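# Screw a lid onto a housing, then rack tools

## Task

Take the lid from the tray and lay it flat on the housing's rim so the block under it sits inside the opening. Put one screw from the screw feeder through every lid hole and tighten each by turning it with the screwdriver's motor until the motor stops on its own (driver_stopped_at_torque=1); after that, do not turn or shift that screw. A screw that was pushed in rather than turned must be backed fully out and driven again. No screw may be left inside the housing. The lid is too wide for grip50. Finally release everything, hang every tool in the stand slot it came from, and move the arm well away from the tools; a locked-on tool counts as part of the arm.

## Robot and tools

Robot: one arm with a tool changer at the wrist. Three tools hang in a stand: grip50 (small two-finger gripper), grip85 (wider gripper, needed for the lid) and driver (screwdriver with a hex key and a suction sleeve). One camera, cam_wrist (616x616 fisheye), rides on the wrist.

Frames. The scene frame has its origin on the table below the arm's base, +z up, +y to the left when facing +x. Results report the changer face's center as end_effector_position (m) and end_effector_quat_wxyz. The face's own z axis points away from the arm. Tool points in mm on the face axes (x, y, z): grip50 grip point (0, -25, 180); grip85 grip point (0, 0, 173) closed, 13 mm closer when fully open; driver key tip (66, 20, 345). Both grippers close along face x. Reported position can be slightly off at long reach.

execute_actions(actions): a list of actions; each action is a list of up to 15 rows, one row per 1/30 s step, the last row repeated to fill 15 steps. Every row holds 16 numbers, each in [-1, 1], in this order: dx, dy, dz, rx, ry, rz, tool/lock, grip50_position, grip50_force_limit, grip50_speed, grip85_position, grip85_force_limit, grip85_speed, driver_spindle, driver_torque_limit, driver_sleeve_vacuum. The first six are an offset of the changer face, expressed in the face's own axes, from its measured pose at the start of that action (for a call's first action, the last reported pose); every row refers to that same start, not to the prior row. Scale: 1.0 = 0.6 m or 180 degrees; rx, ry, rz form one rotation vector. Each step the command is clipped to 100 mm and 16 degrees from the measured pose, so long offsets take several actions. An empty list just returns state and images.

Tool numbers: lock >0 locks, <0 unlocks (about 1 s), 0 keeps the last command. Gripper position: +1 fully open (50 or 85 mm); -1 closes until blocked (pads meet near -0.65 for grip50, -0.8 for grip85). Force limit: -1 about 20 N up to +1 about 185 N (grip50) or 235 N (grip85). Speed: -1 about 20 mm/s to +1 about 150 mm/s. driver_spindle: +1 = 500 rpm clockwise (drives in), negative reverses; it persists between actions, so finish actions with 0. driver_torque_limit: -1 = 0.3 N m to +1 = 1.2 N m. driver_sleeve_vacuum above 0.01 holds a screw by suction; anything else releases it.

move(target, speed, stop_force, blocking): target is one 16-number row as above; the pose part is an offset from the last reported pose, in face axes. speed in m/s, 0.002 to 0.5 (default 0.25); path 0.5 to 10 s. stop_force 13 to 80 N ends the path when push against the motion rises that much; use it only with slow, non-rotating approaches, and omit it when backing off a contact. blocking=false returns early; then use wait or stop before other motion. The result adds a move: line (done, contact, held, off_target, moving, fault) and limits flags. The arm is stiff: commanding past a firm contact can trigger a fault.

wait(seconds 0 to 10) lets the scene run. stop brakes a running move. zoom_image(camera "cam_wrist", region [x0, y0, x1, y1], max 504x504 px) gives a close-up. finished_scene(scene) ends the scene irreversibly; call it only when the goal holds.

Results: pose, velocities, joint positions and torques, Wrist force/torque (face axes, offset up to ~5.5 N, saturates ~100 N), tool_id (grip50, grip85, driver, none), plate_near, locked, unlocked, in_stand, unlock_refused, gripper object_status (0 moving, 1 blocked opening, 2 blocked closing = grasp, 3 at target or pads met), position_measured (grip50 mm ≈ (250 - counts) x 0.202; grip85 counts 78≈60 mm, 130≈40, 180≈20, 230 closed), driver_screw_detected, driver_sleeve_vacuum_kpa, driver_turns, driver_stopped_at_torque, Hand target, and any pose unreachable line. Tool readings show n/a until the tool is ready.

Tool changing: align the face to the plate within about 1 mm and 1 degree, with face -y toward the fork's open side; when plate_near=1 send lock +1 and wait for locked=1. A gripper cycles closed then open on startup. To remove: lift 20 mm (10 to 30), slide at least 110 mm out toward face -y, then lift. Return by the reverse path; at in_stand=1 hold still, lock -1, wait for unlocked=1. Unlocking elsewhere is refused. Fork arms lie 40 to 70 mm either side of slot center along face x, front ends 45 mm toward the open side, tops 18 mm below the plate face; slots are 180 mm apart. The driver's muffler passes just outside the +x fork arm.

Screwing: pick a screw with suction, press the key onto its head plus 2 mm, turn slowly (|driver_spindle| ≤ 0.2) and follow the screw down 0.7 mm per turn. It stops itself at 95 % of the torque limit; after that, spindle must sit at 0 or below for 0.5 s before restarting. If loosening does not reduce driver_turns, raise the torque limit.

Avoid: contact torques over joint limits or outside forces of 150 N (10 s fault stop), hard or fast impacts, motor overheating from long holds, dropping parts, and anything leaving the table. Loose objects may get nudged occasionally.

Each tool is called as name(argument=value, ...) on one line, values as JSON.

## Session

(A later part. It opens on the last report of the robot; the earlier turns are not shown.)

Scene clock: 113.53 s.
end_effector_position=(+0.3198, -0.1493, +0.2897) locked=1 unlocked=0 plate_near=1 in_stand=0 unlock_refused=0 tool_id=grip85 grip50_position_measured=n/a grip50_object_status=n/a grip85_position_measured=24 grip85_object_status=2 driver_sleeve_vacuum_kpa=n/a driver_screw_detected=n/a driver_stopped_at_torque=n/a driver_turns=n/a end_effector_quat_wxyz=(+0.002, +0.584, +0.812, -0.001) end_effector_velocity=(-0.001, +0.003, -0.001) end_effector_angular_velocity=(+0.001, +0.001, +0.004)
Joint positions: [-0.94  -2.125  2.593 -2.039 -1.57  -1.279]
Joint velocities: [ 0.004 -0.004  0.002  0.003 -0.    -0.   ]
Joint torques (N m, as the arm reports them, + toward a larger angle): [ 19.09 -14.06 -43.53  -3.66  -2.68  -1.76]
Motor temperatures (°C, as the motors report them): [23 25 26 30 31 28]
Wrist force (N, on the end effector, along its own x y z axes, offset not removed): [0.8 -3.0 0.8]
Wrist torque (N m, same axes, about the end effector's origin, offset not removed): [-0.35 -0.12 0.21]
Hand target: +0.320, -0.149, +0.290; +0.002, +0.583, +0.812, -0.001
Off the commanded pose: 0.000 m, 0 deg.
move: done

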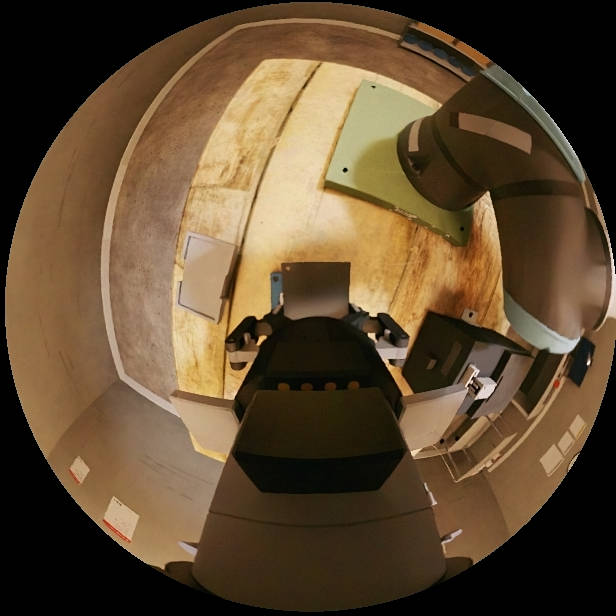

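move(target=[-0.046,0.18,0.03,0,0,0,0,0,0,0,-1,-0.6,-1,0,0,0], speed=0.08)

zoom_image(camera="cam_wrist", region=[245,170,385,310])

Scene clock: 123.47 s.
end_effector_position=(+0.4308, -0.1409, +0.2718) locked=1 unlocked=0 plate_near=1 in_stand=0 unlock_refused=0 tool_id=grip85 grip50_position_measured=n/a grip50_object_status=n/a grip85_position_measured=24 grip85_object_status=2 driver_sleeve_vacuum_kpa=n/a driver_screw_detected=n/a driver_stopped_at_torque=n/a driver_turns=n/a end_effector_quat_wxyz=(+0.002, +0.583, +0.812, -0.001) end_effector_velocity=(+0.002, +0.000, -0.000) end_effector_angular_velocity=(+0.000, -0.001, +0.000)
Joint positions: [-0.697 -1.826  2.48  -2.225 -1.571 -1.036]
Joint velocities: [ 0.003  0.004 -0.002 -0.003  0.001  0.003]
Joint torques (N m, as the arm reports them, + toward a larger angle): [ 16.63 -13.85 -54.8  -10.21  -2.76   1.97]
Motor temperatures (°C, as the motors report them): [23 25 26 30 31 28]
Wrist force (N, on the end effector, along its own x y z axes, offset not removed): [-0.5 -1.1 2.2]
Wrist torque (N m, same axes, about the end effector's origin, offset not removed): [-0.33 -0.05 0.26]
Hand target: +0.431, -0.141, +0.272; +0.002, +0.584, +0.812, -0.001
Off the commanded pose: 0.000 m, 0 deg.
move: done

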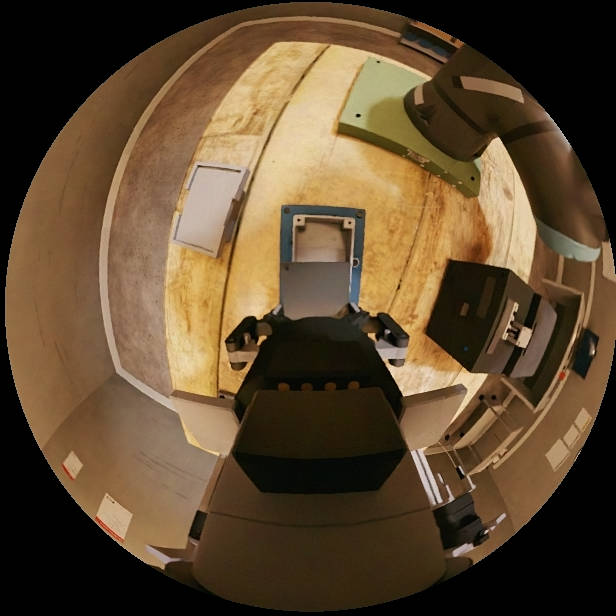

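Region (245, 170, 385, 310) of cam_wrist's 616x616 image, scaled by 3.600, with more detail than that image has.

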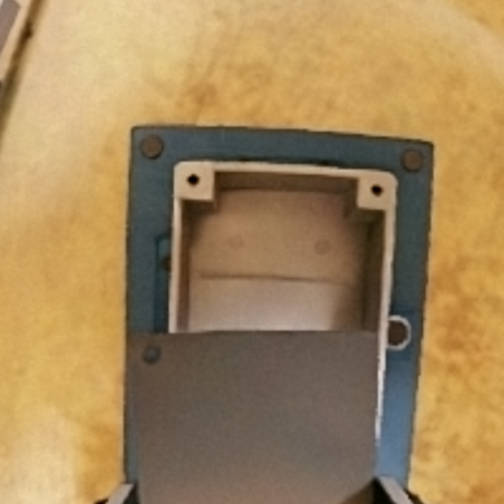

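move(target=[0.0133,-0.07,0.017,0,0,0.0175,0,0,0,0,-1,-0.6,-1,0,0,0], speed=0.04)

zoom_image(camera="cam_wrist", region=[265,230,365,330])

Scene clock: 131.90 s.
end_effector_position=(+0.3887, -0.1469, +0.2616) locked=1 unlocked=0 plate_near=1 in_stand=0 unlock_refused=0 tool_id=grip85 grip50_position_measured=n/a grip50_object_status=n/a grip85_position_measured=24 grip85_object_status=2 driver_sleeve_vacuum_kpa=n/a driver_screw_detected=n/a driver_stopped_at_torque=n/a driver_turns=n/a end_effector_quat_wxyz=(+0.002, +0.606, +0.796, -0.001) end_effector_velocity=(-0.002, -0.000, -0.000) end_effector_angular_velocity=(+0.000, -0.001, -0.002)
Joint positions: [-0.781 -1.9    2.548 -2.219 -1.571 -1.065]
Joint velocities: [-0.003 -0.003  0.003  0.     0.    -0.002]
Joint torques (N m, as the arm reports them, + toward a larger angle): [-13.4  -28.7  -39.03  -4.14   1.99  -1.33]
Motor temperatures (°C, as the motors report them): [23 25 26 30 31 28]
Wrist force (N, on the end effector, along its own x y z axes, offset not removed): [0.0 -5.4 2.4]
Wrist torque (N m, same axes, about the end effector's origin, offset not removed): [-0.69 -0.09 0.00]
Hand target: +0.388, -0.147, +0.262; +0.002, +0.606, +0.796, -0.001
Off the commanded pose: 0.000 m, 0 deg.
move: done

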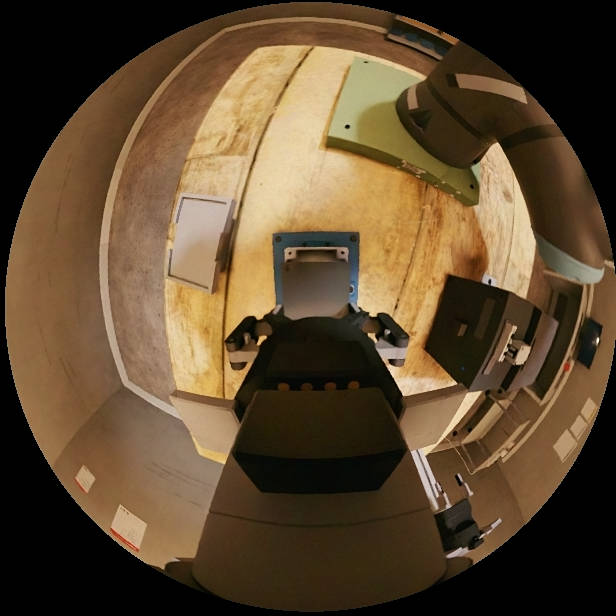

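Region (265, 230, 365, 330) of cam_wrist's 616x616 image, scaled by 5.040, with more detail than that image has.

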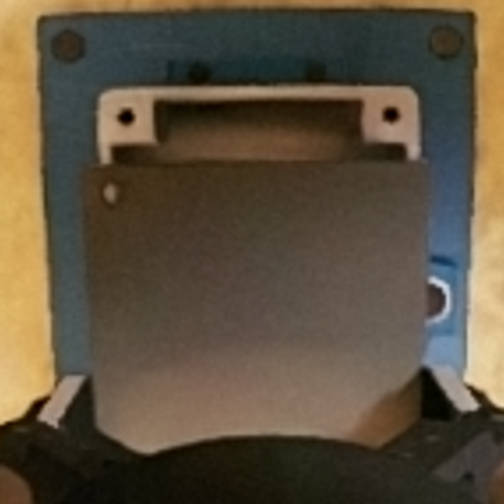

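move(target=[0.0014,-0.0295,0.005,0,0,0,0,0,0,0,-1,-0.6,-1,0,0,0], speed=0.02)

move(target=[0,0,0.042,0,0,0,0,0,0,0,-1,-0.6,-1,0,0,0], speed=0.004, stop_force=14)

zoom_image(camera="cam_wrist", region=[265,230,365,330])

Scene clock: 141.30 s.
end_effector_position=(+0.3715, -0.1508, +0.2587) locked=1 unlocked=0 plate_near=1 in_stand=0 unlock_refused=0 tool_id=grip85 grip50_position_measured=n/a grip50_object_status=n/a grip85_position_measured=24 grip85_object_status=2 driver_sleeve_vacuum_kpa=n/a driver_screw_detected=n/a driver_stopped_at_torque=n/a driver_turns=n/a end_effector_quat_wxyz=(+0.002, +0.606, +0.796, -0.001) end_effector_velocity=(-0.002, -0.000, -0.001) end_effector_angular_velocity=(+0.001, +0.000, -0.000)
Joint positions: [-0.821 -1.933  2.572 -2.21  -1.571 -1.106]
Joint velocities: [-0.005 -0.003  0.003  0.001  0.    -0.004]
Joint torques (N m, as the arm reports them, + toward a larger angle): [-15.01 -24.43 -39.94  -3.76  -1.    -1.81]
Motor temperatures (°C, as the motors report them): [23 25 26 30 31 28]
Wrist force (N, on the end effector, along its own x y z axes, offset not removed): [0.5 0.4 2.2]
Wrist torque (N m, same axes, about the end effector's origin, offset not removed): [-0.09 -0.17 0.14]
Hand target: +0.371, -0.151, +0.259; +0.002, +0.606, +0.796, -0.001
Off the commanded pose: 0.000 m, 0 deg.
move: done

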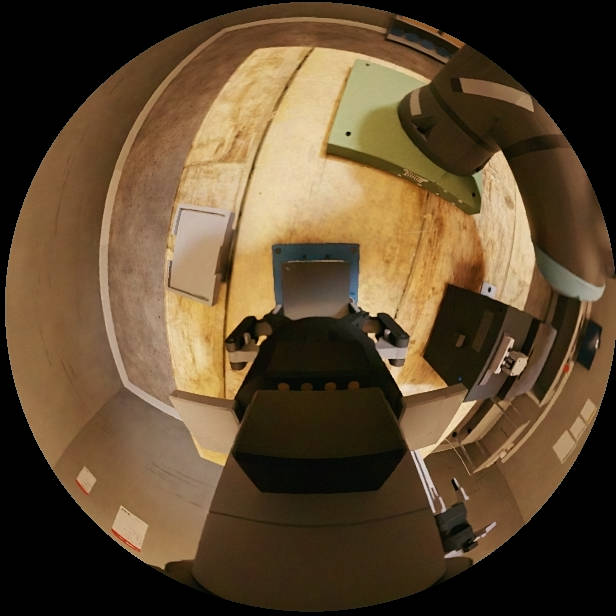

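Scene clock: 144.60 s.
end_effector_position=(+0.3715, -0.1508, +0.2469) locked=1 unlocked=0 plate_near=1 in_stand=0 unlock_refused=0 tool_id=grip85 grip50_position_measured=n/a grip50_object_status=n/a grip85_position_measured=24 grip85_object_status=2 driver_sleeve_vacuum_kpa=n/a driver_screw_detected=n/a driver_stopped_at_torque=n/a driver_turns=n/a end_effector_quat_wxyz=(+0.002, +0.606, +0.796, -0.001) end_effector_velocity=(-0.000, -0.000, +0.001) end_effector_angular_velocity=(+0.000, +0.001, -0.000)
Joint positions: [-0.821 -1.911  2.586 -2.247 -1.571 -1.106]
Joint velocities: [-0.001 -0.002 -0.001  0.004 -0.    -0.   ]
Joint torques (N m, as the arm reports them, + toward a larger angle): [ 13.37 -18.18 -48.29  -4.63  -0.66   1.65]
Motor temperatures (°C, as the motors report them): [23 25 26 30 31 28]
Wrist force (N, on the end effector, along its own x y z axes, offset not removed): [12.7 -10.6 -32.4]
Wrist torque (N m, same axes, about the end effector's origin, offset not removed): [0.97 1.65 0.21]
Hand target: +0.372, -0.151, +0.247; +0.002, +0.606, +0.796, -0.001
Off the commanded pose: 0.013 m, 0 deg.
move: contact

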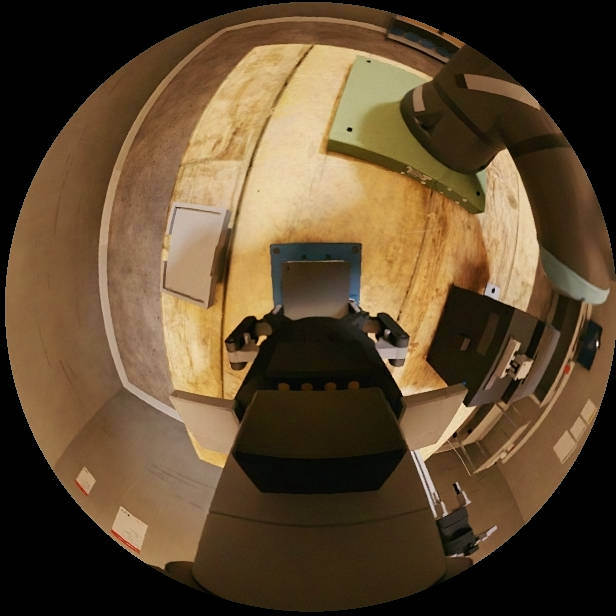

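Region (265, 230, 365, 330) of cam_wrist's 616x616 image, scaled by 5.040, with more detail than that image has.

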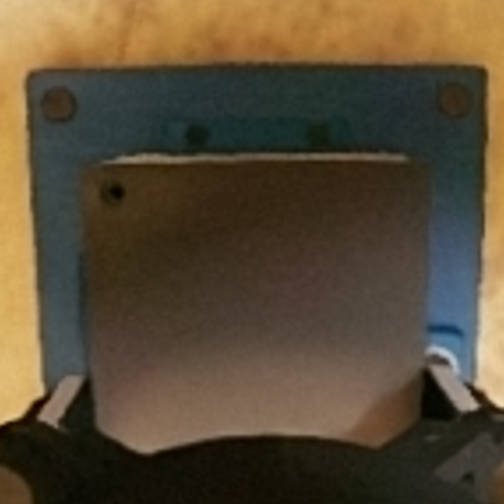

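move(target=[0.0015,-0.002,-0.002,0,0,0,0,0,0,0,-1,-0.6,-1,0,0,0], speed=0.004)

move(target=[0,0,0.025,0,0,0,0,0,0,0,-1,-0.6,-1,0,0,0], speed=0.003, stop_force=14)

Scene clock: 149.93 s.
end_effector_position=(+0.3702, -0.1502, +0.2480) locked=1 unlocked=0 plate_near=1 in_stand=0 unlock_refused=0 tool_id=grip85 grip50_position_measured=n/a grip50_object_status=n/a grip85_position_measured=24 grip85_object_status=2 driver_sleeve_vacuum_kpa=n/a driver_screw_detected=n/a driver_stopped_at_torque=n/a driver_turns=n/a end_effector_quat_wxyz=(+0.002, +0.606, +0.796, -0.001) end_effector_velocity=(-0.000, -0.000, +0.001) end_effector_angular_velocity=(-0.001, -0.000, -0.001)
Joint positions: [-0.823 -1.917  2.587 -2.241 -1.571 -1.108]
Joint velocities: [-0.001 -0.002 -0.     0.001 -0.001 -0.   ]
Joint torques (N m, as the arm reports them, + toward a larger angle): [-15.95 -29.68 -38.66  -4.    -0.88  -2.16]
Motor temperatures (°C, as the motors report them): [23 25 26 30 31 28]
Wrist force (N, on the end effector, along its own x y z axes, offset not removed): [-1.4 -3.7 2.3]
Wrist torque (N m, same axes, about the end effector's origin, offset not removed): [-0.44 -0.06 0.13]
Hand target: +0.370, -0.150, +0.248; +0.002, +0.606, +0.796, -0.001
Off the commanded pose: 0.000 m, 0 deg.
move: done

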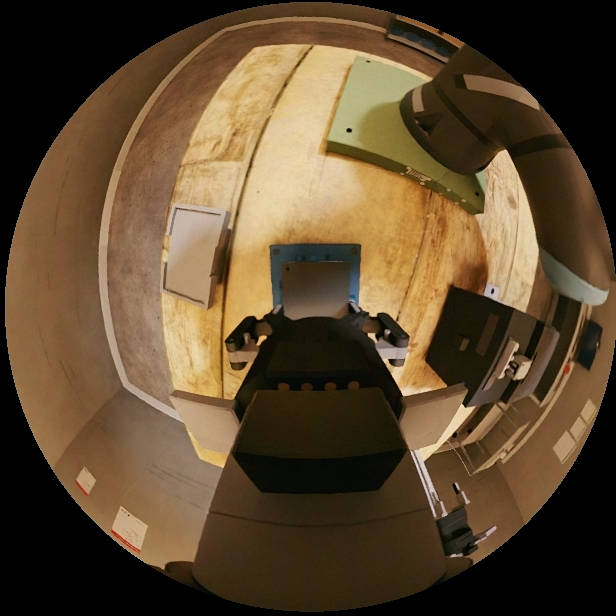

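Scene clock: 150.87 s.
end_effector_position=(+0.3702, -0.1503, +0.2463) locked=1 unlocked=0 plate_near=1 in_stand=0 unlock_refused=0 tool_id=grip85 grip50_position_measured=n/a grip50_object_status=n/a grip85_position_measured=24 grip85_object_status=2 driver_sleeve_vacuum_kpa=n/a driver_screw_detected=n/a driver_stopped_at_torque=n/a driver_turns=n/a end_effector_quat_wxyz=(+0.002, +0.606, +0.796, -0.001) end_effector_velocity=(-0.000, +0.000, +0.000) end_effector_angular_velocity=(+0.000, +0.000, -0.001)
Joint positions: [-0.823 -1.914  2.589 -2.247 -1.571 -1.108]
Joint velocities: [-0.    -0.001 -0.     0.002  0.     0.001]
Joint torques (N m, as the arm reports them, + toward a larger angle): [-12.26 -21.55 -41.52   0.79  -0.97  -0.75]
Motor temperatures (°C, as the motors report them): [23 25 26 30 31 28]
Wrist force (N, on the end effector, along its own x y z axes, offset not removed): [-3.3 10.3 -15.5]
Wrist torque (N m, same axes, about the end effector's origin, offset not removed): [-1.67 -0.09 0.46]
Hand target: +0.370, -0.150, +0.246; +0.002, +0.606, +0.796, -0.001
Off the commanded pose: 0.013 m, 0 deg.
move: contact

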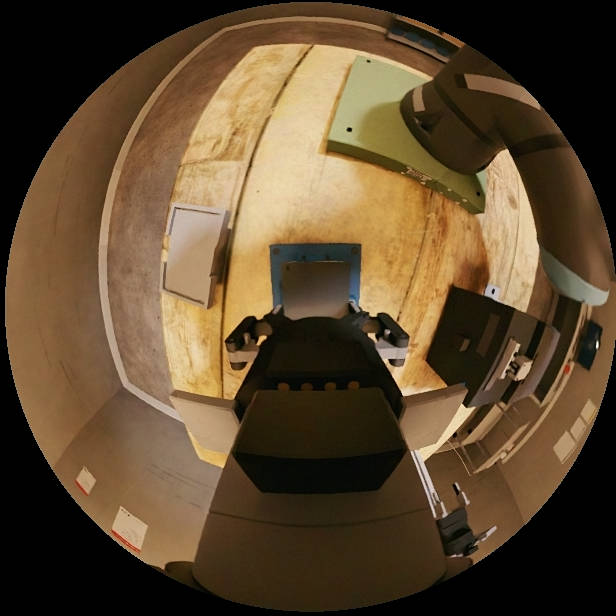

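move(target=[0,0.0008,-0.001,0,0,0,0,0,0,0,-1,-0.6,-1,0,0,0], speed=0.004)

move(target=[0,0,0.025,0,0,0,0,0,0,0,-1,-0.6,-1,0,0,0], speed=0.003, stop_force=14)

Scene clock: 157.57 s.
end_effector_position=(+0.3706, -0.1502, +0.2469) locked=1 unlocked=0 plate_near=1 in_stand=0 unlock_refused=0 tool_id=grip85 grip50_position_measured=n/a grip50_object_status=n/a grip85_position_measured=24 grip85_object_status=2 driver_sleeve_vacuum_kpa=n/a driver_screw_detected=n/a driver_stopped_at_torque=n/a driver_turns=n/a end_effector_quat_wxyz=(+0.002, +0.606, +0.796, -0.001) end_effector_velocity=(+0.000, +0.000, +0.000) end_effector_angular_velocity=(-0.000, +0.000, +0.002)
Joint positions: [-0.822 -1.914  2.588 -2.246 -1.571 -1.106]
Joint velocities: [ 0.002  0.    -0.001  0.    -0.     0.   ]
Joint torques (N m, as the arm reports them, + toward a larger angle): [ 22.65  -2.59 -50.24  -0.98  -0.06   1.34]
Motor temperatures (°C, as the motors report them): [23 25 26 30 31 28]
Wrist force (N, on the end effector, along its own x y z axes, offset not removed): [-8.4 -6.1 3.3]
Wrist torque (N m, same axes, about the end effector's origin, offset not removed): [-0.06 -2.10 0.50]
Hand target: +0.371, -0.150, +0.247; +0.002, +0.606, +0.796, -0.001
Off the commanded pose: 0.000 m, 0 deg.
move: done

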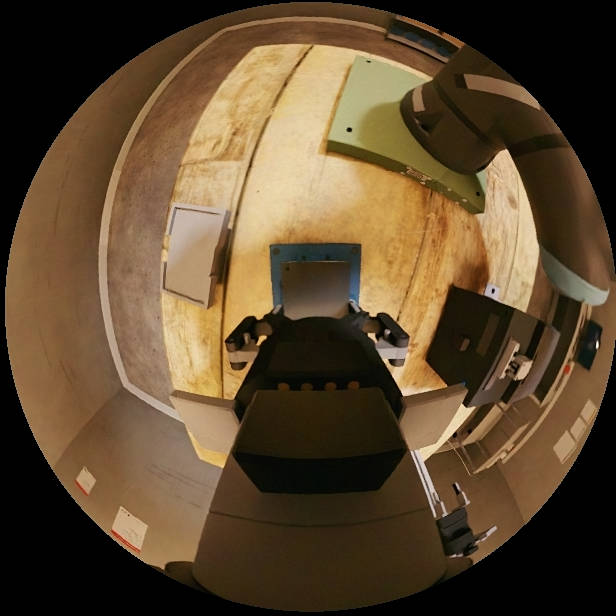

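Scene clock: 158.20 s.
end_effector_position=(+0.3706, -0.1502, +0.2461) locked=1 unlocked=0 plate_near=1 in_stand=0 unlock_refused=0 tool_id=grip85 grip50_position_measured=n/a grip50_object_status=n/a grip85_position_measured=24 grip85_object_status=2 driver_sleeve_vacuum_kpa=n/a driver_screw_detected=n/a driver_stopped_at_torque=n/a driver_turns=n/a end_effector_quat_wxyz=(+0.002, +0.606, +0.796, -0.001) end_effector_velocity=(-0.000, +0.000, +0.000) end_effector_angular_velocity=(+0.001, +0.001, -0.001)
Joint positions: [-0.822 -1.912  2.589 -2.248 -1.571 -1.106]
Joint velocities: [-0.    -0.001 -0.     0.003  0.     0.001]
Joint torques (N m, as the arm reports them, + toward a larger angle): [ 17.55 -23.35 -42.63   0.19  -1.4    0.97]
Motor temperatures (°C, as the motors report them): [23 25 26 30 31 28]
Wrist force (N, on the end effector, along its own x y z axes, offset not removed): [-5.6 3.6 -16.0]
Wrist torque (N m, same axes, about the end effector's origin, offset not removed): [-2.11 0.03 0.42]
Hand target: +0.371, -0.150, +0.246; +0.002, +0.606, +0.796, -0.001
Off the commanded pose: 0.014 m, 0 deg.
move: contact

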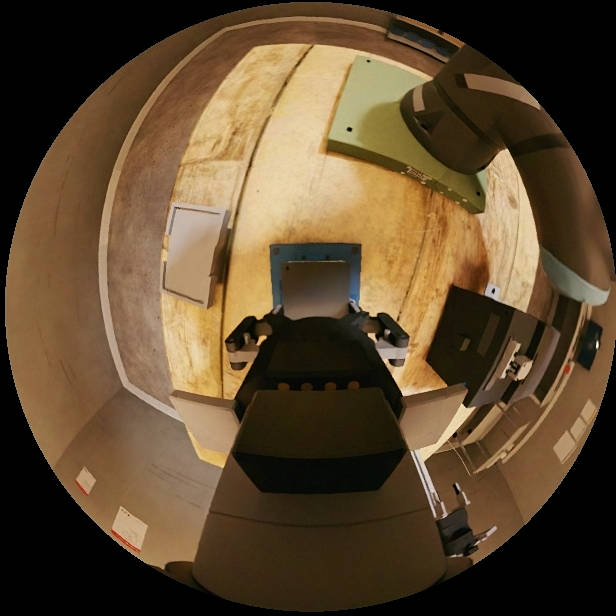

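move(target=[0,0,0,0,0,0,0,0,0,0,1,-0.6,-1,0,0,0])

move(target=[0,0,-0.05,0,0,0,0,0,0,0,1,-0.6,-1,0,0,0], speed=0.05)

move(target=[0.1413,0.3146,-0.257,0,0,0.0516,0,0,0,0,1,-0.6,-1,0,0,0], speed=0.2)

zoom_image(camera="cam_wrist", region=[200,150,360,310])

Scene clock: 165.80 s.
end_effector_position=(+0.3706, -0.1502, +0.2461) locked=1 unlocked=0 plate_near=1 in_stand=0 unlock_refused=0 tool_id=grip85 grip50_position_measured=n/a grip50_object_status=n/a grip85_position_measured=3 grip85_object_status=0 driver_sleeve_vacuum_kpa=n/a driver_screw_detected=n/a driver_stopped_at_torque=n/a driver_turns=n/a end_effector_quat_wxyz=(+0.002, +0.606, +0.796, -0.001) end_effector_velocity=(-0.000, +0.000, -0.000) end_effector_angular_velocity=(+0.000, -0.000, +0.001)
Joint positions: [-0.822 -1.912  2.589 -2.248 -1.571 -1.106]
Joint velocities: [ 0.     0.     0.001 -0.001  0.    -0.001]
Joint torques (N m, as the arm reports them, + toward a larger angle): [  6.89  -1.85 -37.59 -10.41   1.9    1.26]
Motor temperatures (°C, as the motors report them): [23 25 26 30 31 28]
Wrist force (N, on the end effector, along its own x y z axes, offset not removed): [-2.7 -0.6 -0.5]
Wrist torque (N m, same axes, about the end effector's origin, offset not removed): [-0.13 0.04 0.08]
Hand target: +0.371, -0.150, +0.246; +0.002, +0.606, +0.796, -0.001
Off the commanded pose: 0.000 m, 0 deg.
move: done

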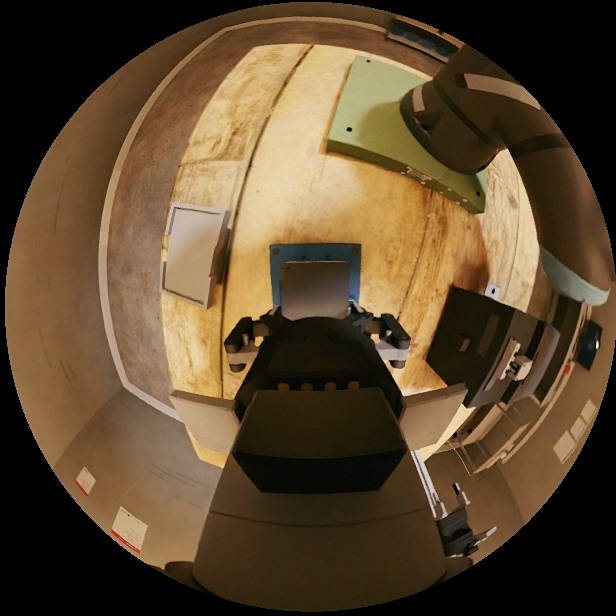

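Scene clock: 166.77 s.
end_effector_position=(+0.3706, -0.1500, +0.2759) locked=1 unlocked=0 plate_near=1 in_stand=0 unlock_refused=0 tool_id=grip85 grip50_position_measured=n/a grip50_object_status=n/a grip85_position_measured=3 grip85_object_status=3 driver_sleeve_vacuum_kpa=n/a driver_screw_detected=n/a driver_stopped_at_torque=n/a driver_turns=n/a end_effector_quat_wxyz=(+0.002, +0.606, +0.796, -0.001) end_effector_velocity=(+0.000, +0.000, +0.002) end_effector_angular_velocity=(+0.000, -0.000, +0.000)
Joint positions: [-0.822 -1.965  2.552 -2.158 -1.571 -1.106]
Joint velocities: [ 0.    -0.004 -0.003  0.006  0.    -0.   ]
Joint torques (N m, as the arm reports them, + toward a larger angle): [  6.4  -25.76 -56.39  -2.98  -0.49  -1.41]
Motor temperatures (°C, as the motors report them): [23 25 26 30 31 28]
Wrist force (N, on the end effector, along its own x y z axes, offset not removed): [1.0 -2.9 -0.3]
Wrist torque (N m, same axes, about the end effector's origin, offset not removed): [-0.44 -0.16 0.13]
Hand target: +0.371, -0.150, +0.276; +0.002, +0.606, +0.796, -0.001
Off the commanded pose: 0.000 m, 0 deg.
move: done

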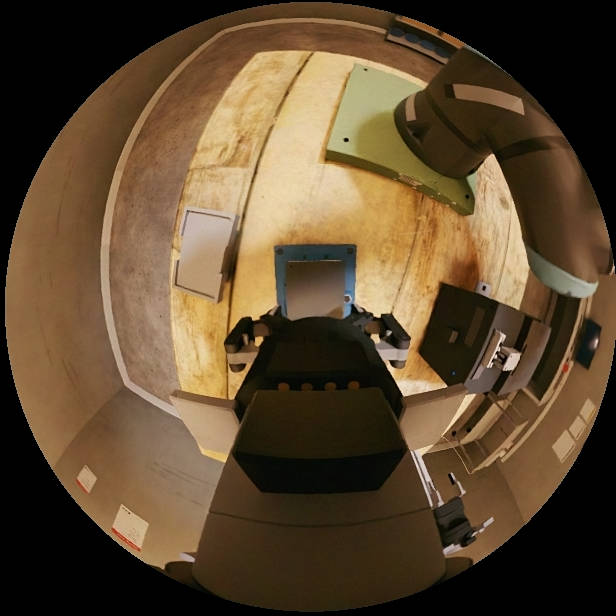

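Scene clock: 168.63 s.
end_effector_position=(+0.5294, -0.0171, +0.4296) locked=1 unlocked=0 plate_near=1 in_stand=0 unlock_refused=0 tool_id=grip85 grip50_position_measured=n/a grip50_object_status=n/a grip85_position_measured=3 grip85_object_status=3 driver_sleeve_vacuum_kpa=n/a driver_screw_detected=n/a driver_stopped_at_torque=n/a driver_turns=n/a end_effector_quat_wxyz=(+0.002, +0.668, +0.744, -0.001) end_effector_velocity=(+0.001, +0.001, +0.001) end_effector_angular_velocity=(-0.000, +0.001, -0.000)
Joint positions: [-0.355 -1.833  2.169 -1.908 -1.572 -0.477]
Joint velocities: [ 0.003  0.002 -0.003  0.001 -0.001  0.003]
Joint torques (N m, as the arm reports them, + toward a larger angle): [ 18.44 -20.4  -62.75  -3.61  -2.7    1.12]
Motor temperatures (°C, as the motors report them): [23 25 26 30 31 28]
Wrist force (N, on the end effector, along its own x y z axes, offset not removed): [-1.0 -3.9 1.7]
Wrist torque (N m, same axes, about the end effector's origin, offset not removed): [-0.40 0.05 0.12]
Hand target: +0.530, -0.017, +0.430; +0.002, +0.668, +0.744, -0.001
Off the commanded pose: 0.000 m, 0 deg.
move: done

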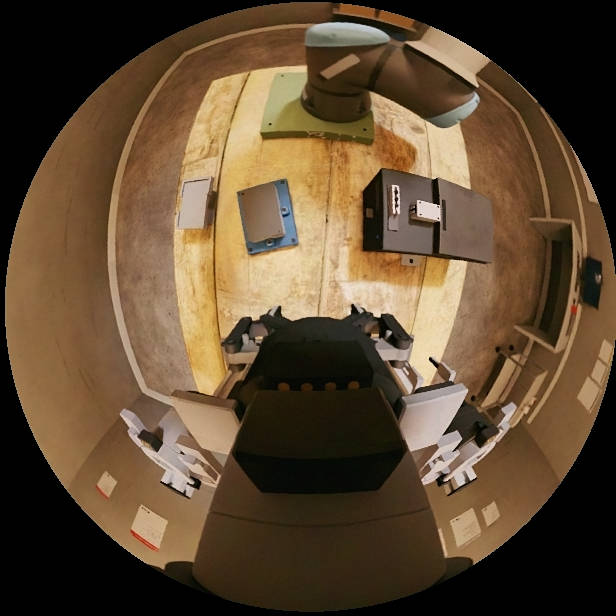

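Region (200, 150, 360, 310) of cam_wrist's 616x616 image, scaled by 3.150, with more detail than that image has.

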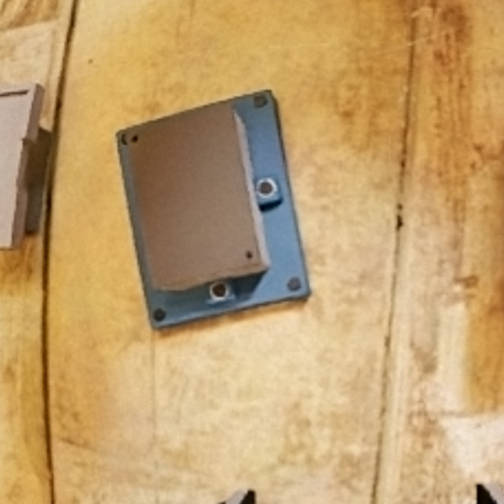

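Seated. Return gripper.

move(target=[-0.0017,0.2206,0,0,0,0,0,0,0,0,1,-0.6,-1,0,0,0], speed=0.08)

move(target=[0,0,0.032,0,0,0,0,0,0,0,1,-0.6,-1,0,0,0], speed=0.01, stop_force=25)

execute_actions(actions=[[[0,0,0,0,0,0,-1,0,0,0,1,0,0,0,0,0]],[[0,0,0,0,0,0,-1,0,0,0,1,0,0,0,0,0]],[[0,0,0,0,0,0,-1,0,0,0,1,0,0,0,0,0]]])

Scene clock: 180.97 s.
end_effector_position=(+0.6610, -0.0036, +0.4296) locked=1 unlocked=0 plate_near=1 in_stand=0 unlock_refused=0 tool_id=grip85 grip50_position_measured=n/a grip50_object_status=n/a grip85_position_measured=3 grip85_object_status=3 driver_sleeve_vacuum_kpa=n/a driver_screw_detected=n/a driver_stopped_at_torque=n/a driver_turns=n/a end_effector_quat_wxyz=(+0.002, +0.668, +0.744, -0.001) end_effector_velocity=(+0.002, -0.000, +0.000) end_effector_angular_velocity=(-0.002, -0.000, -0.001)
Joint positions: [-0.259 -1.593  1.968 -1.946 -1.572 -0.382]
Joint velocities: [ 0.001  0.003 -0.003 -0.    -0.002  0.002]
Joint torques (N m, as the arm reports them, + toward a larger angle): [ 18.24 -44.48 -61.87  -9.81  -2.98   1.53]
Motor temperatures (°C, as the motors report them): [23 25 26 30 31 28]
Wrist force (N, on the end effector, along its own x y z axes, offset not removed): [-2.0 -2.4 1.0]
Wrist torque (N m, same axes, about the end effector's origin, offset not removed): [-0.38 0.09 0.09]
Hand target: +0.661, -0.004, +0.430; +0.002, +0.668, +0.744, -0.001
Off the commanded pose: 0.000 m, 0 deg.
move: done

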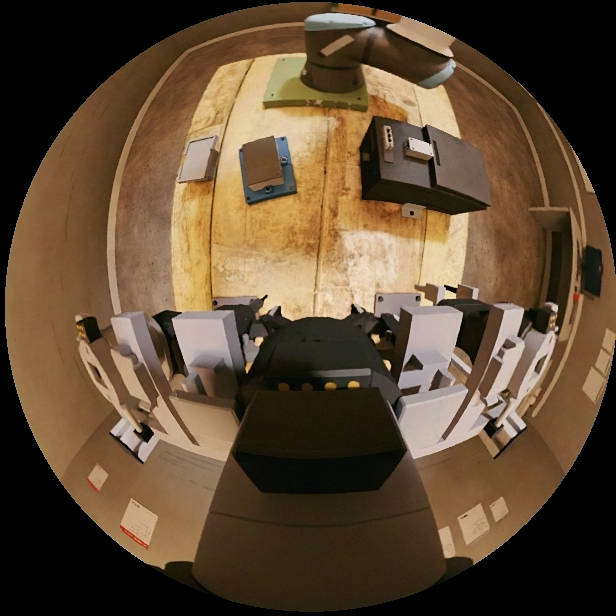

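Scene clock: 183.10 s.
end_effector_position=(+0.6610, -0.0037, +0.4107) locked=1 unlocked=0 plate_near=1 in_stand=1 unlock_refused=0 tool_id=grip85 grip50_position_measured=n/a grip50_object_status=n/a grip85_position_measured=3 grip85_object_status=3 driver_sleeve_vacuum_kpa=n/a driver_screw_detected=n/a driver_stopped_at_torque=n/a driver_turns=n/a end_effector_quat_wxyz=(+0.002, +0.668, +0.744, -0.001) end_effector_velocity=(+0.001, -0.000, +0.000) end_effector_angular_velocity=(-0.001, -0.003, +0.000)
Joint positions: [-0.259 -1.58   1.992 -1.983 -1.572 -0.382]
Joint velocities: [-0.     0.001 -0.    -0.003 -0.    -0.   ]
Joint torques (N m, as the arm reports them, + toward a larger angle): [ -5.24 -38.07 -37.08  -9.11  -2.71  -1.54]
Motor temperatures (°C, as the motors report them): [23 25 26 30 31 28]
Wrist force (N, on the end effector, along its own x y z axes, offset not removed): [-3.2 -0.8 -10.2]
Wrist torque (N m, same axes, about the end effector's origin, offset not removed): [-0.07 0.66 0.07]
Hand target: +0.661, -0.004, +0.410; +0.002, +0.668, +0.744, -0.001
Off the commanded pose: 0.000 m, 0 deg.
move: done

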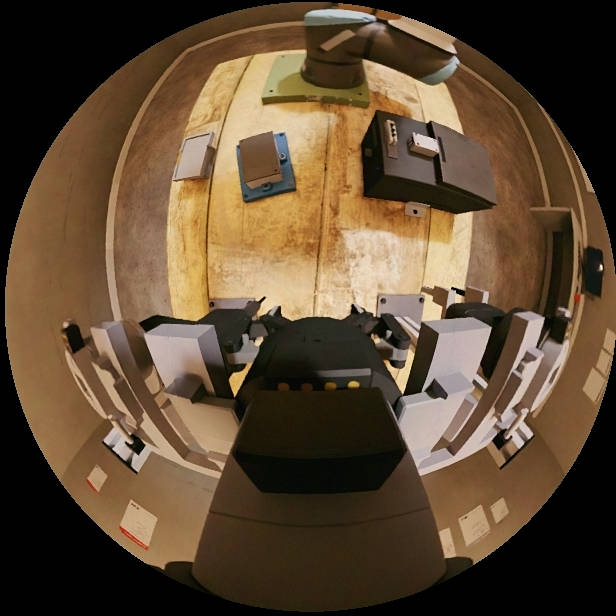

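Scene clock: 184.60 s.
end_effector_position=(+0.6610, -0.0037, +0.4106) locked=0 unlocked=1 plate_near=1 in_stand=1 unlock_refused=0 tool_id=none grip50_position_measured=n/a grip50_object_status=n/a grip85_position_measured=n/a grip85_object_status=n/a driver_sleeve_vacuum_kpa=n/a driver_screw_detected=n/a driver_stopped_at_torque=n/a driver_turns=n/a end_effector_quat_wxyz=(+0.002, +0.668, +0.744, -0.001) end_effector_velocity=(+0.000, +0.000, +0.000) end_effector_angular_velocity=(-0.000, +0.000, -0.000)
Joint positions: [-0.259 -1.58   1.992 -1.983 -1.572 -0.382]
Joint velocities: [ 0.001  0.    -0.     0.    -0.     0.001]
Joint torques (N m, as the arm reports them, + toward a larger angle): [  0.77 -42.92 -49.31  -7.42  -1.9   -1.17]
Motor temperatures (°C, as the motors report them): [23 25 26 30 31 28]
Wrist force (N, on the end effector, along its own x y z axes, offset not removed): [1.1 -3.0 -1.9]
Wrist torque (N m, same axes, about the end effector's origin, offset not removed): [-0.37 -0.24 0.17]
Hand target: +0.661, -0.004, +0.411; +0.002, +0.668, +0.744, -0.001
Off the commanded pose: 0.000 m, 0 deg.

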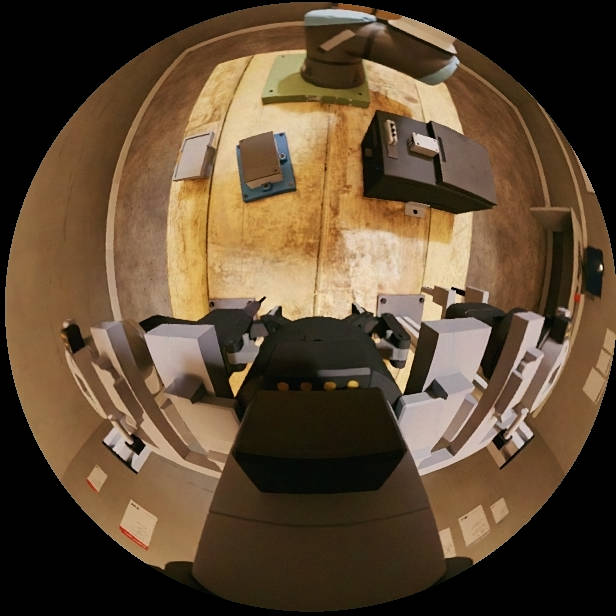

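move(target=[0,0,-0.05,0,0,0,0,0,0,0,0,0,0,0,0,0], speed=0.05)

zoom_image(camera="cam_wrist", region=[220,290,420,400])

move(target=[-0.3003,0,0.001,0,0,0,0,0,0,0,0,0,0,0,0,0], speed=0.15)

zoom_image(camera="cam_wrist", region=[220,290,420,400])

Scene clock: 192.40 s.
end_effector_position=(+0.6610, -0.0036, +0.4404) locked=0 unlocked=1 plate_near=0 in_stand=0 unlock_refused=0 tool_id=none grip50_position_measured=n/a grip50_object_status=n/a grip85_position_measured=n/a grip85_object_status=n/a driver_sleeve_vacuum_kpa=n/a driver_screw_detected=n/a driver_stopped_at_torque=n/a driver_turns=n/a end_effector_quat_wxyz=(+0.002, +0.668, +0.744, -0.001) end_effector_velocity=(-0.000, -0.000, +0.002) end_effector_angular_velocity=(-0.000, +0.001, +0.000)
Joint positions: [-0.259 -1.6    1.955 -1.926 -1.572 -0.382]
Joint velocities: [ 0.    -0.001 -0.003  0.004 -0.    -0.   ]
Joint torques (N m, as the arm reports them, + toward a larger angle): [  8.5  -59.73 -54.35  -1.83  -2.32  -0.12]
Motor temperatures (°C, as the motors report them): [23 25 26 30 31 28]
Wrist force (N, on the end effector, along its own x y z axes, offset not removed): [1.8 -2.4 1.9]
Wrist torque (N m, same axes, about the end effector's origin, offset not removed): [-0.39 -0.11 0.20]
Hand target: +0.661, -0.004, +0.441; +0.002, +0.668, +0.744, -0.001
Off the commanded pose: 0.000 m, 0 deg.
move: done

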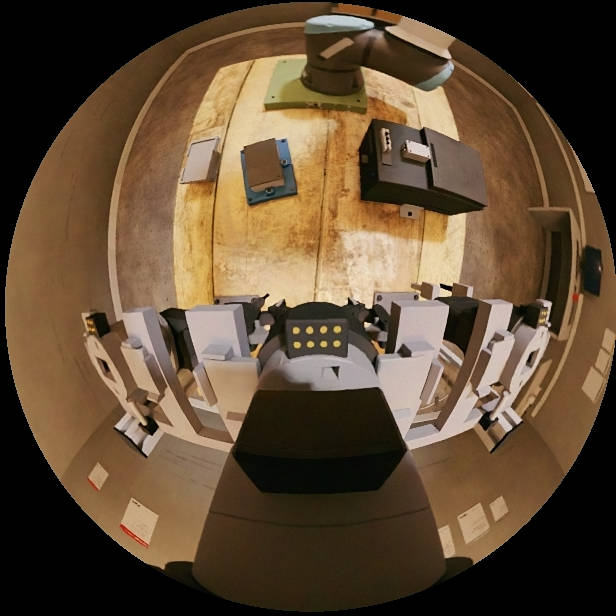

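Region (220, 290, 420, 400) of cam_wrist's 616x616 image, scaled by 2.520, with more detail than that image has; it fills the top 277 rows of this view, and the rest is white.

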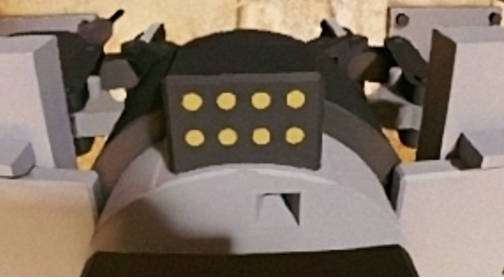

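Scene clock: 194.10 s.
end_effector_position=(+0.6806, -0.1826, +0.4406) locked=0 unlocked=1 plate_near=0 in_stand=0 unlock_refused=0 tool_id=none grip50_position_measured=n/a grip50_object_status=n/a grip85_position_measured=n/a grip85_object_status=n/a driver_sleeve_vacuum_kpa=n/a driver_screw_detected=n/a driver_stopped_at_torque=n/a driver_turns=n/a end_effector_quat_wxyz=(+0.002, +0.668, +0.744, -0.001) end_effector_velocity=(+0.000, -0.002, +0.000) end_effector_angular_velocity=(+0.000, +0.000, -0.000)
Joint positions: [-0.499 -1.526  1.881 -1.926 -1.571 -0.621]
Joint velocities: [-0.002  0.001 -0.002  0.     0.    -0.002]
Joint torques (N m, as the arm reports them, + toward a larger angle): [-15.16 -42.13 -53.9   -2.18   1.95  -1.59]
Motor temperatures (°C, as the motors report them): [23 25 26 30 31 28]
Wrist force (N, on the end effector, along its own x y z axes, offset not removed): [-0.4 -4.7 1.5]
Wrist torque (N m, same axes, about the end effector's origin, offset not removed): [-0.43 -0.16 0.18]
Hand target: +0.681, -0.183, +0.441; +0.002, +0.668, +0.744, -0.001
Off the commanded pose: 0.000 m, 0 deg.
move: done

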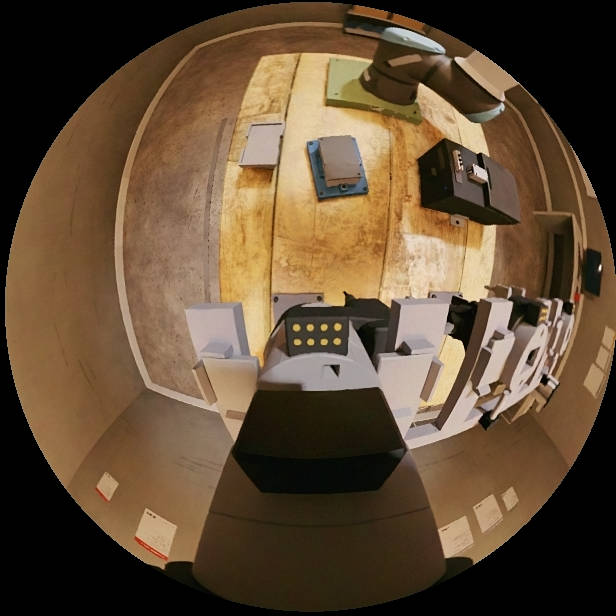

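Region (220, 290, 420, 400) of cam_wrist's 616x616 image, scaled by 2.520, with more detail than that image has; it fills the top 277 rows of this view, and the rest is white.

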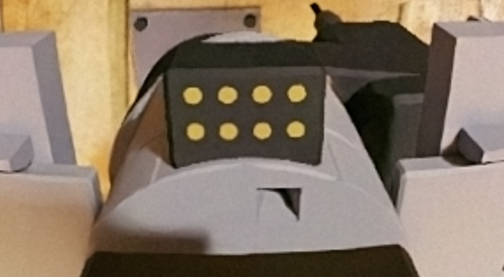

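move(target=[0.0002,-0.002,0.035,0,0,0,0,0,0,0,0,0,0,0,0,0], speed=0.03)

move(target=[0,0,0.02,0,0,0,0,0,0,0,0,0,0,0,0,0], speed=0.005, stop_force=20)

Scene clock: 205.87 s.
end_effector_position=(+0.6794, -0.1827, +0.4198) locked=0 unlocked=1 plate_near=0 in_stand=0 unlock_refused=0 tool_id=none grip50_position_measured=n/a grip50_object_status=n/a grip85_position_measured=n/a grip85_object_status=n/a driver_sleeve_vacuum_kpa=n/a driver_screw_detected=n/a driver_stopped_at_torque=n/a driver_turns=n/a end_effector_quat_wxyz=(+0.002, +0.668, +0.744, -0.001) end_effector_velocity=(+0.000, -0.000, -0.001) end_effector_angular_velocity=(-0.000, -0.001, -0.001)
Joint positions: [-0.5   -1.515  1.908 -1.965 -1.571 -0.622]
Joint velocities: [-0.     0.001  0.002 -0.003  0.     0.   ]
Joint torques (N m, as the arm reports them, + toward a larger angle): [-17.   -44.4  -36.91  -8.     1.69  -1.47]
Motor temperatures (°C, as the motors report them): [23 25 26 30 31 28]
Wrist force (N, on the end effector, along its own x y z axes, offset not removed): [-0.5 -2.1 -0.1]
Wrist torque (N m, same axes, about the end effector's origin, offset not removed): [-0.21 -0.13 0.08]
Hand target: +0.679, -0.183, +0.420; +0.002, +0.668, +0.744, -0.001
Off the commanded pose: 0.000 m, 0 deg.
move: done

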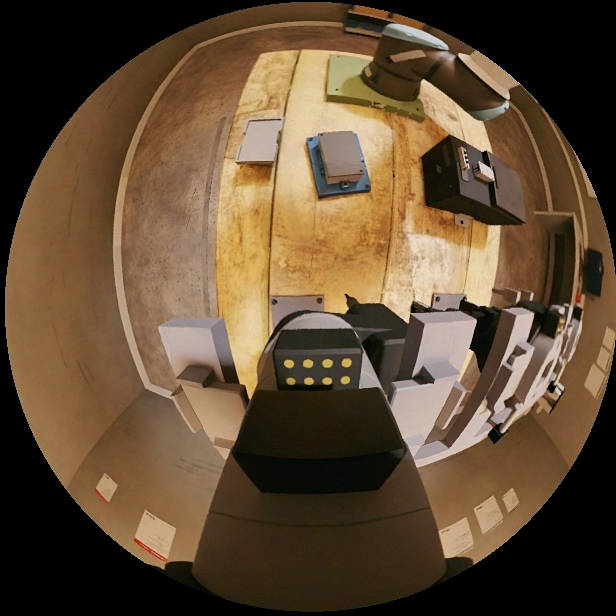

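Scene clock: 208.20 s.
end_effector_position=(+0.6795, -0.1827, +0.4101) locked=0 unlocked=1 plate_near=1 in_stand=1 unlock_refused=0 tool_id=none grip50_position_measured=n/a grip50_object_status=n/a grip85_position_measured=n/a grip85_object_status=n/a driver_sleeve_vacuum_kpa=n/a driver_screw_detected=n/a driver_stopped_at_torque=n/a driver_turns=n/a end_effector_quat_wxyz=(+0.002, +0.668, +0.744, -0.001) end_effector_velocity=(+0.000, -0.001, +0.001) end_effector_angular_velocity=(+0.000, +0.001, -0.000)
Joint positions: [-0.5   -1.508  1.919 -1.983 -1.571 -0.622]
Joint velocities: [-0.001 -0.    -0.003  0.004 -0.    -0.001]
Joint torques (N m, as the arm reports them, + toward a larger angle): [-15.2  -45.1  -33.35   1.7    1.05  -1.69]
Motor temperatures (°C, as the motors report them): [23 25 26 30 31 28]
Wrist force (N, on the end effector, along its own x y z axes, offset not removed): [0.3 3.9 -33.8]
Wrist torque (N m, same axes, about the end effector's origin, offset not removed): [0.18 0.86 0.20]
Hand target: +0.679, -0.183, +0.410; +0.002, +0.668, +0.744, -0.001
Off the commanded pose: 0.002 m, 0 deg.
move: contact

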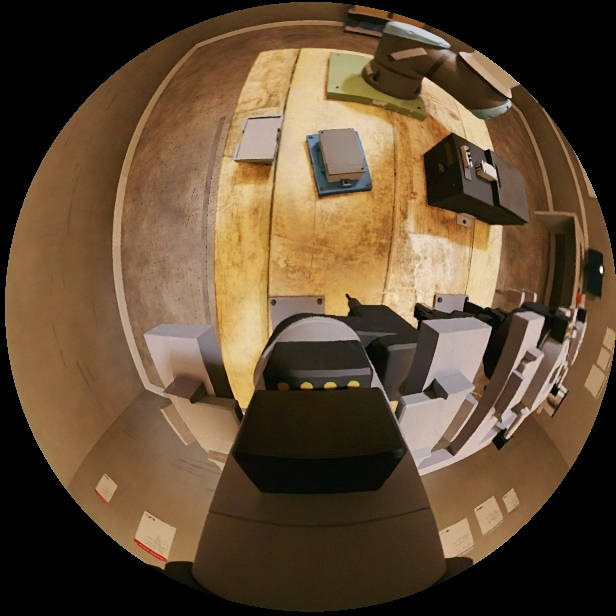

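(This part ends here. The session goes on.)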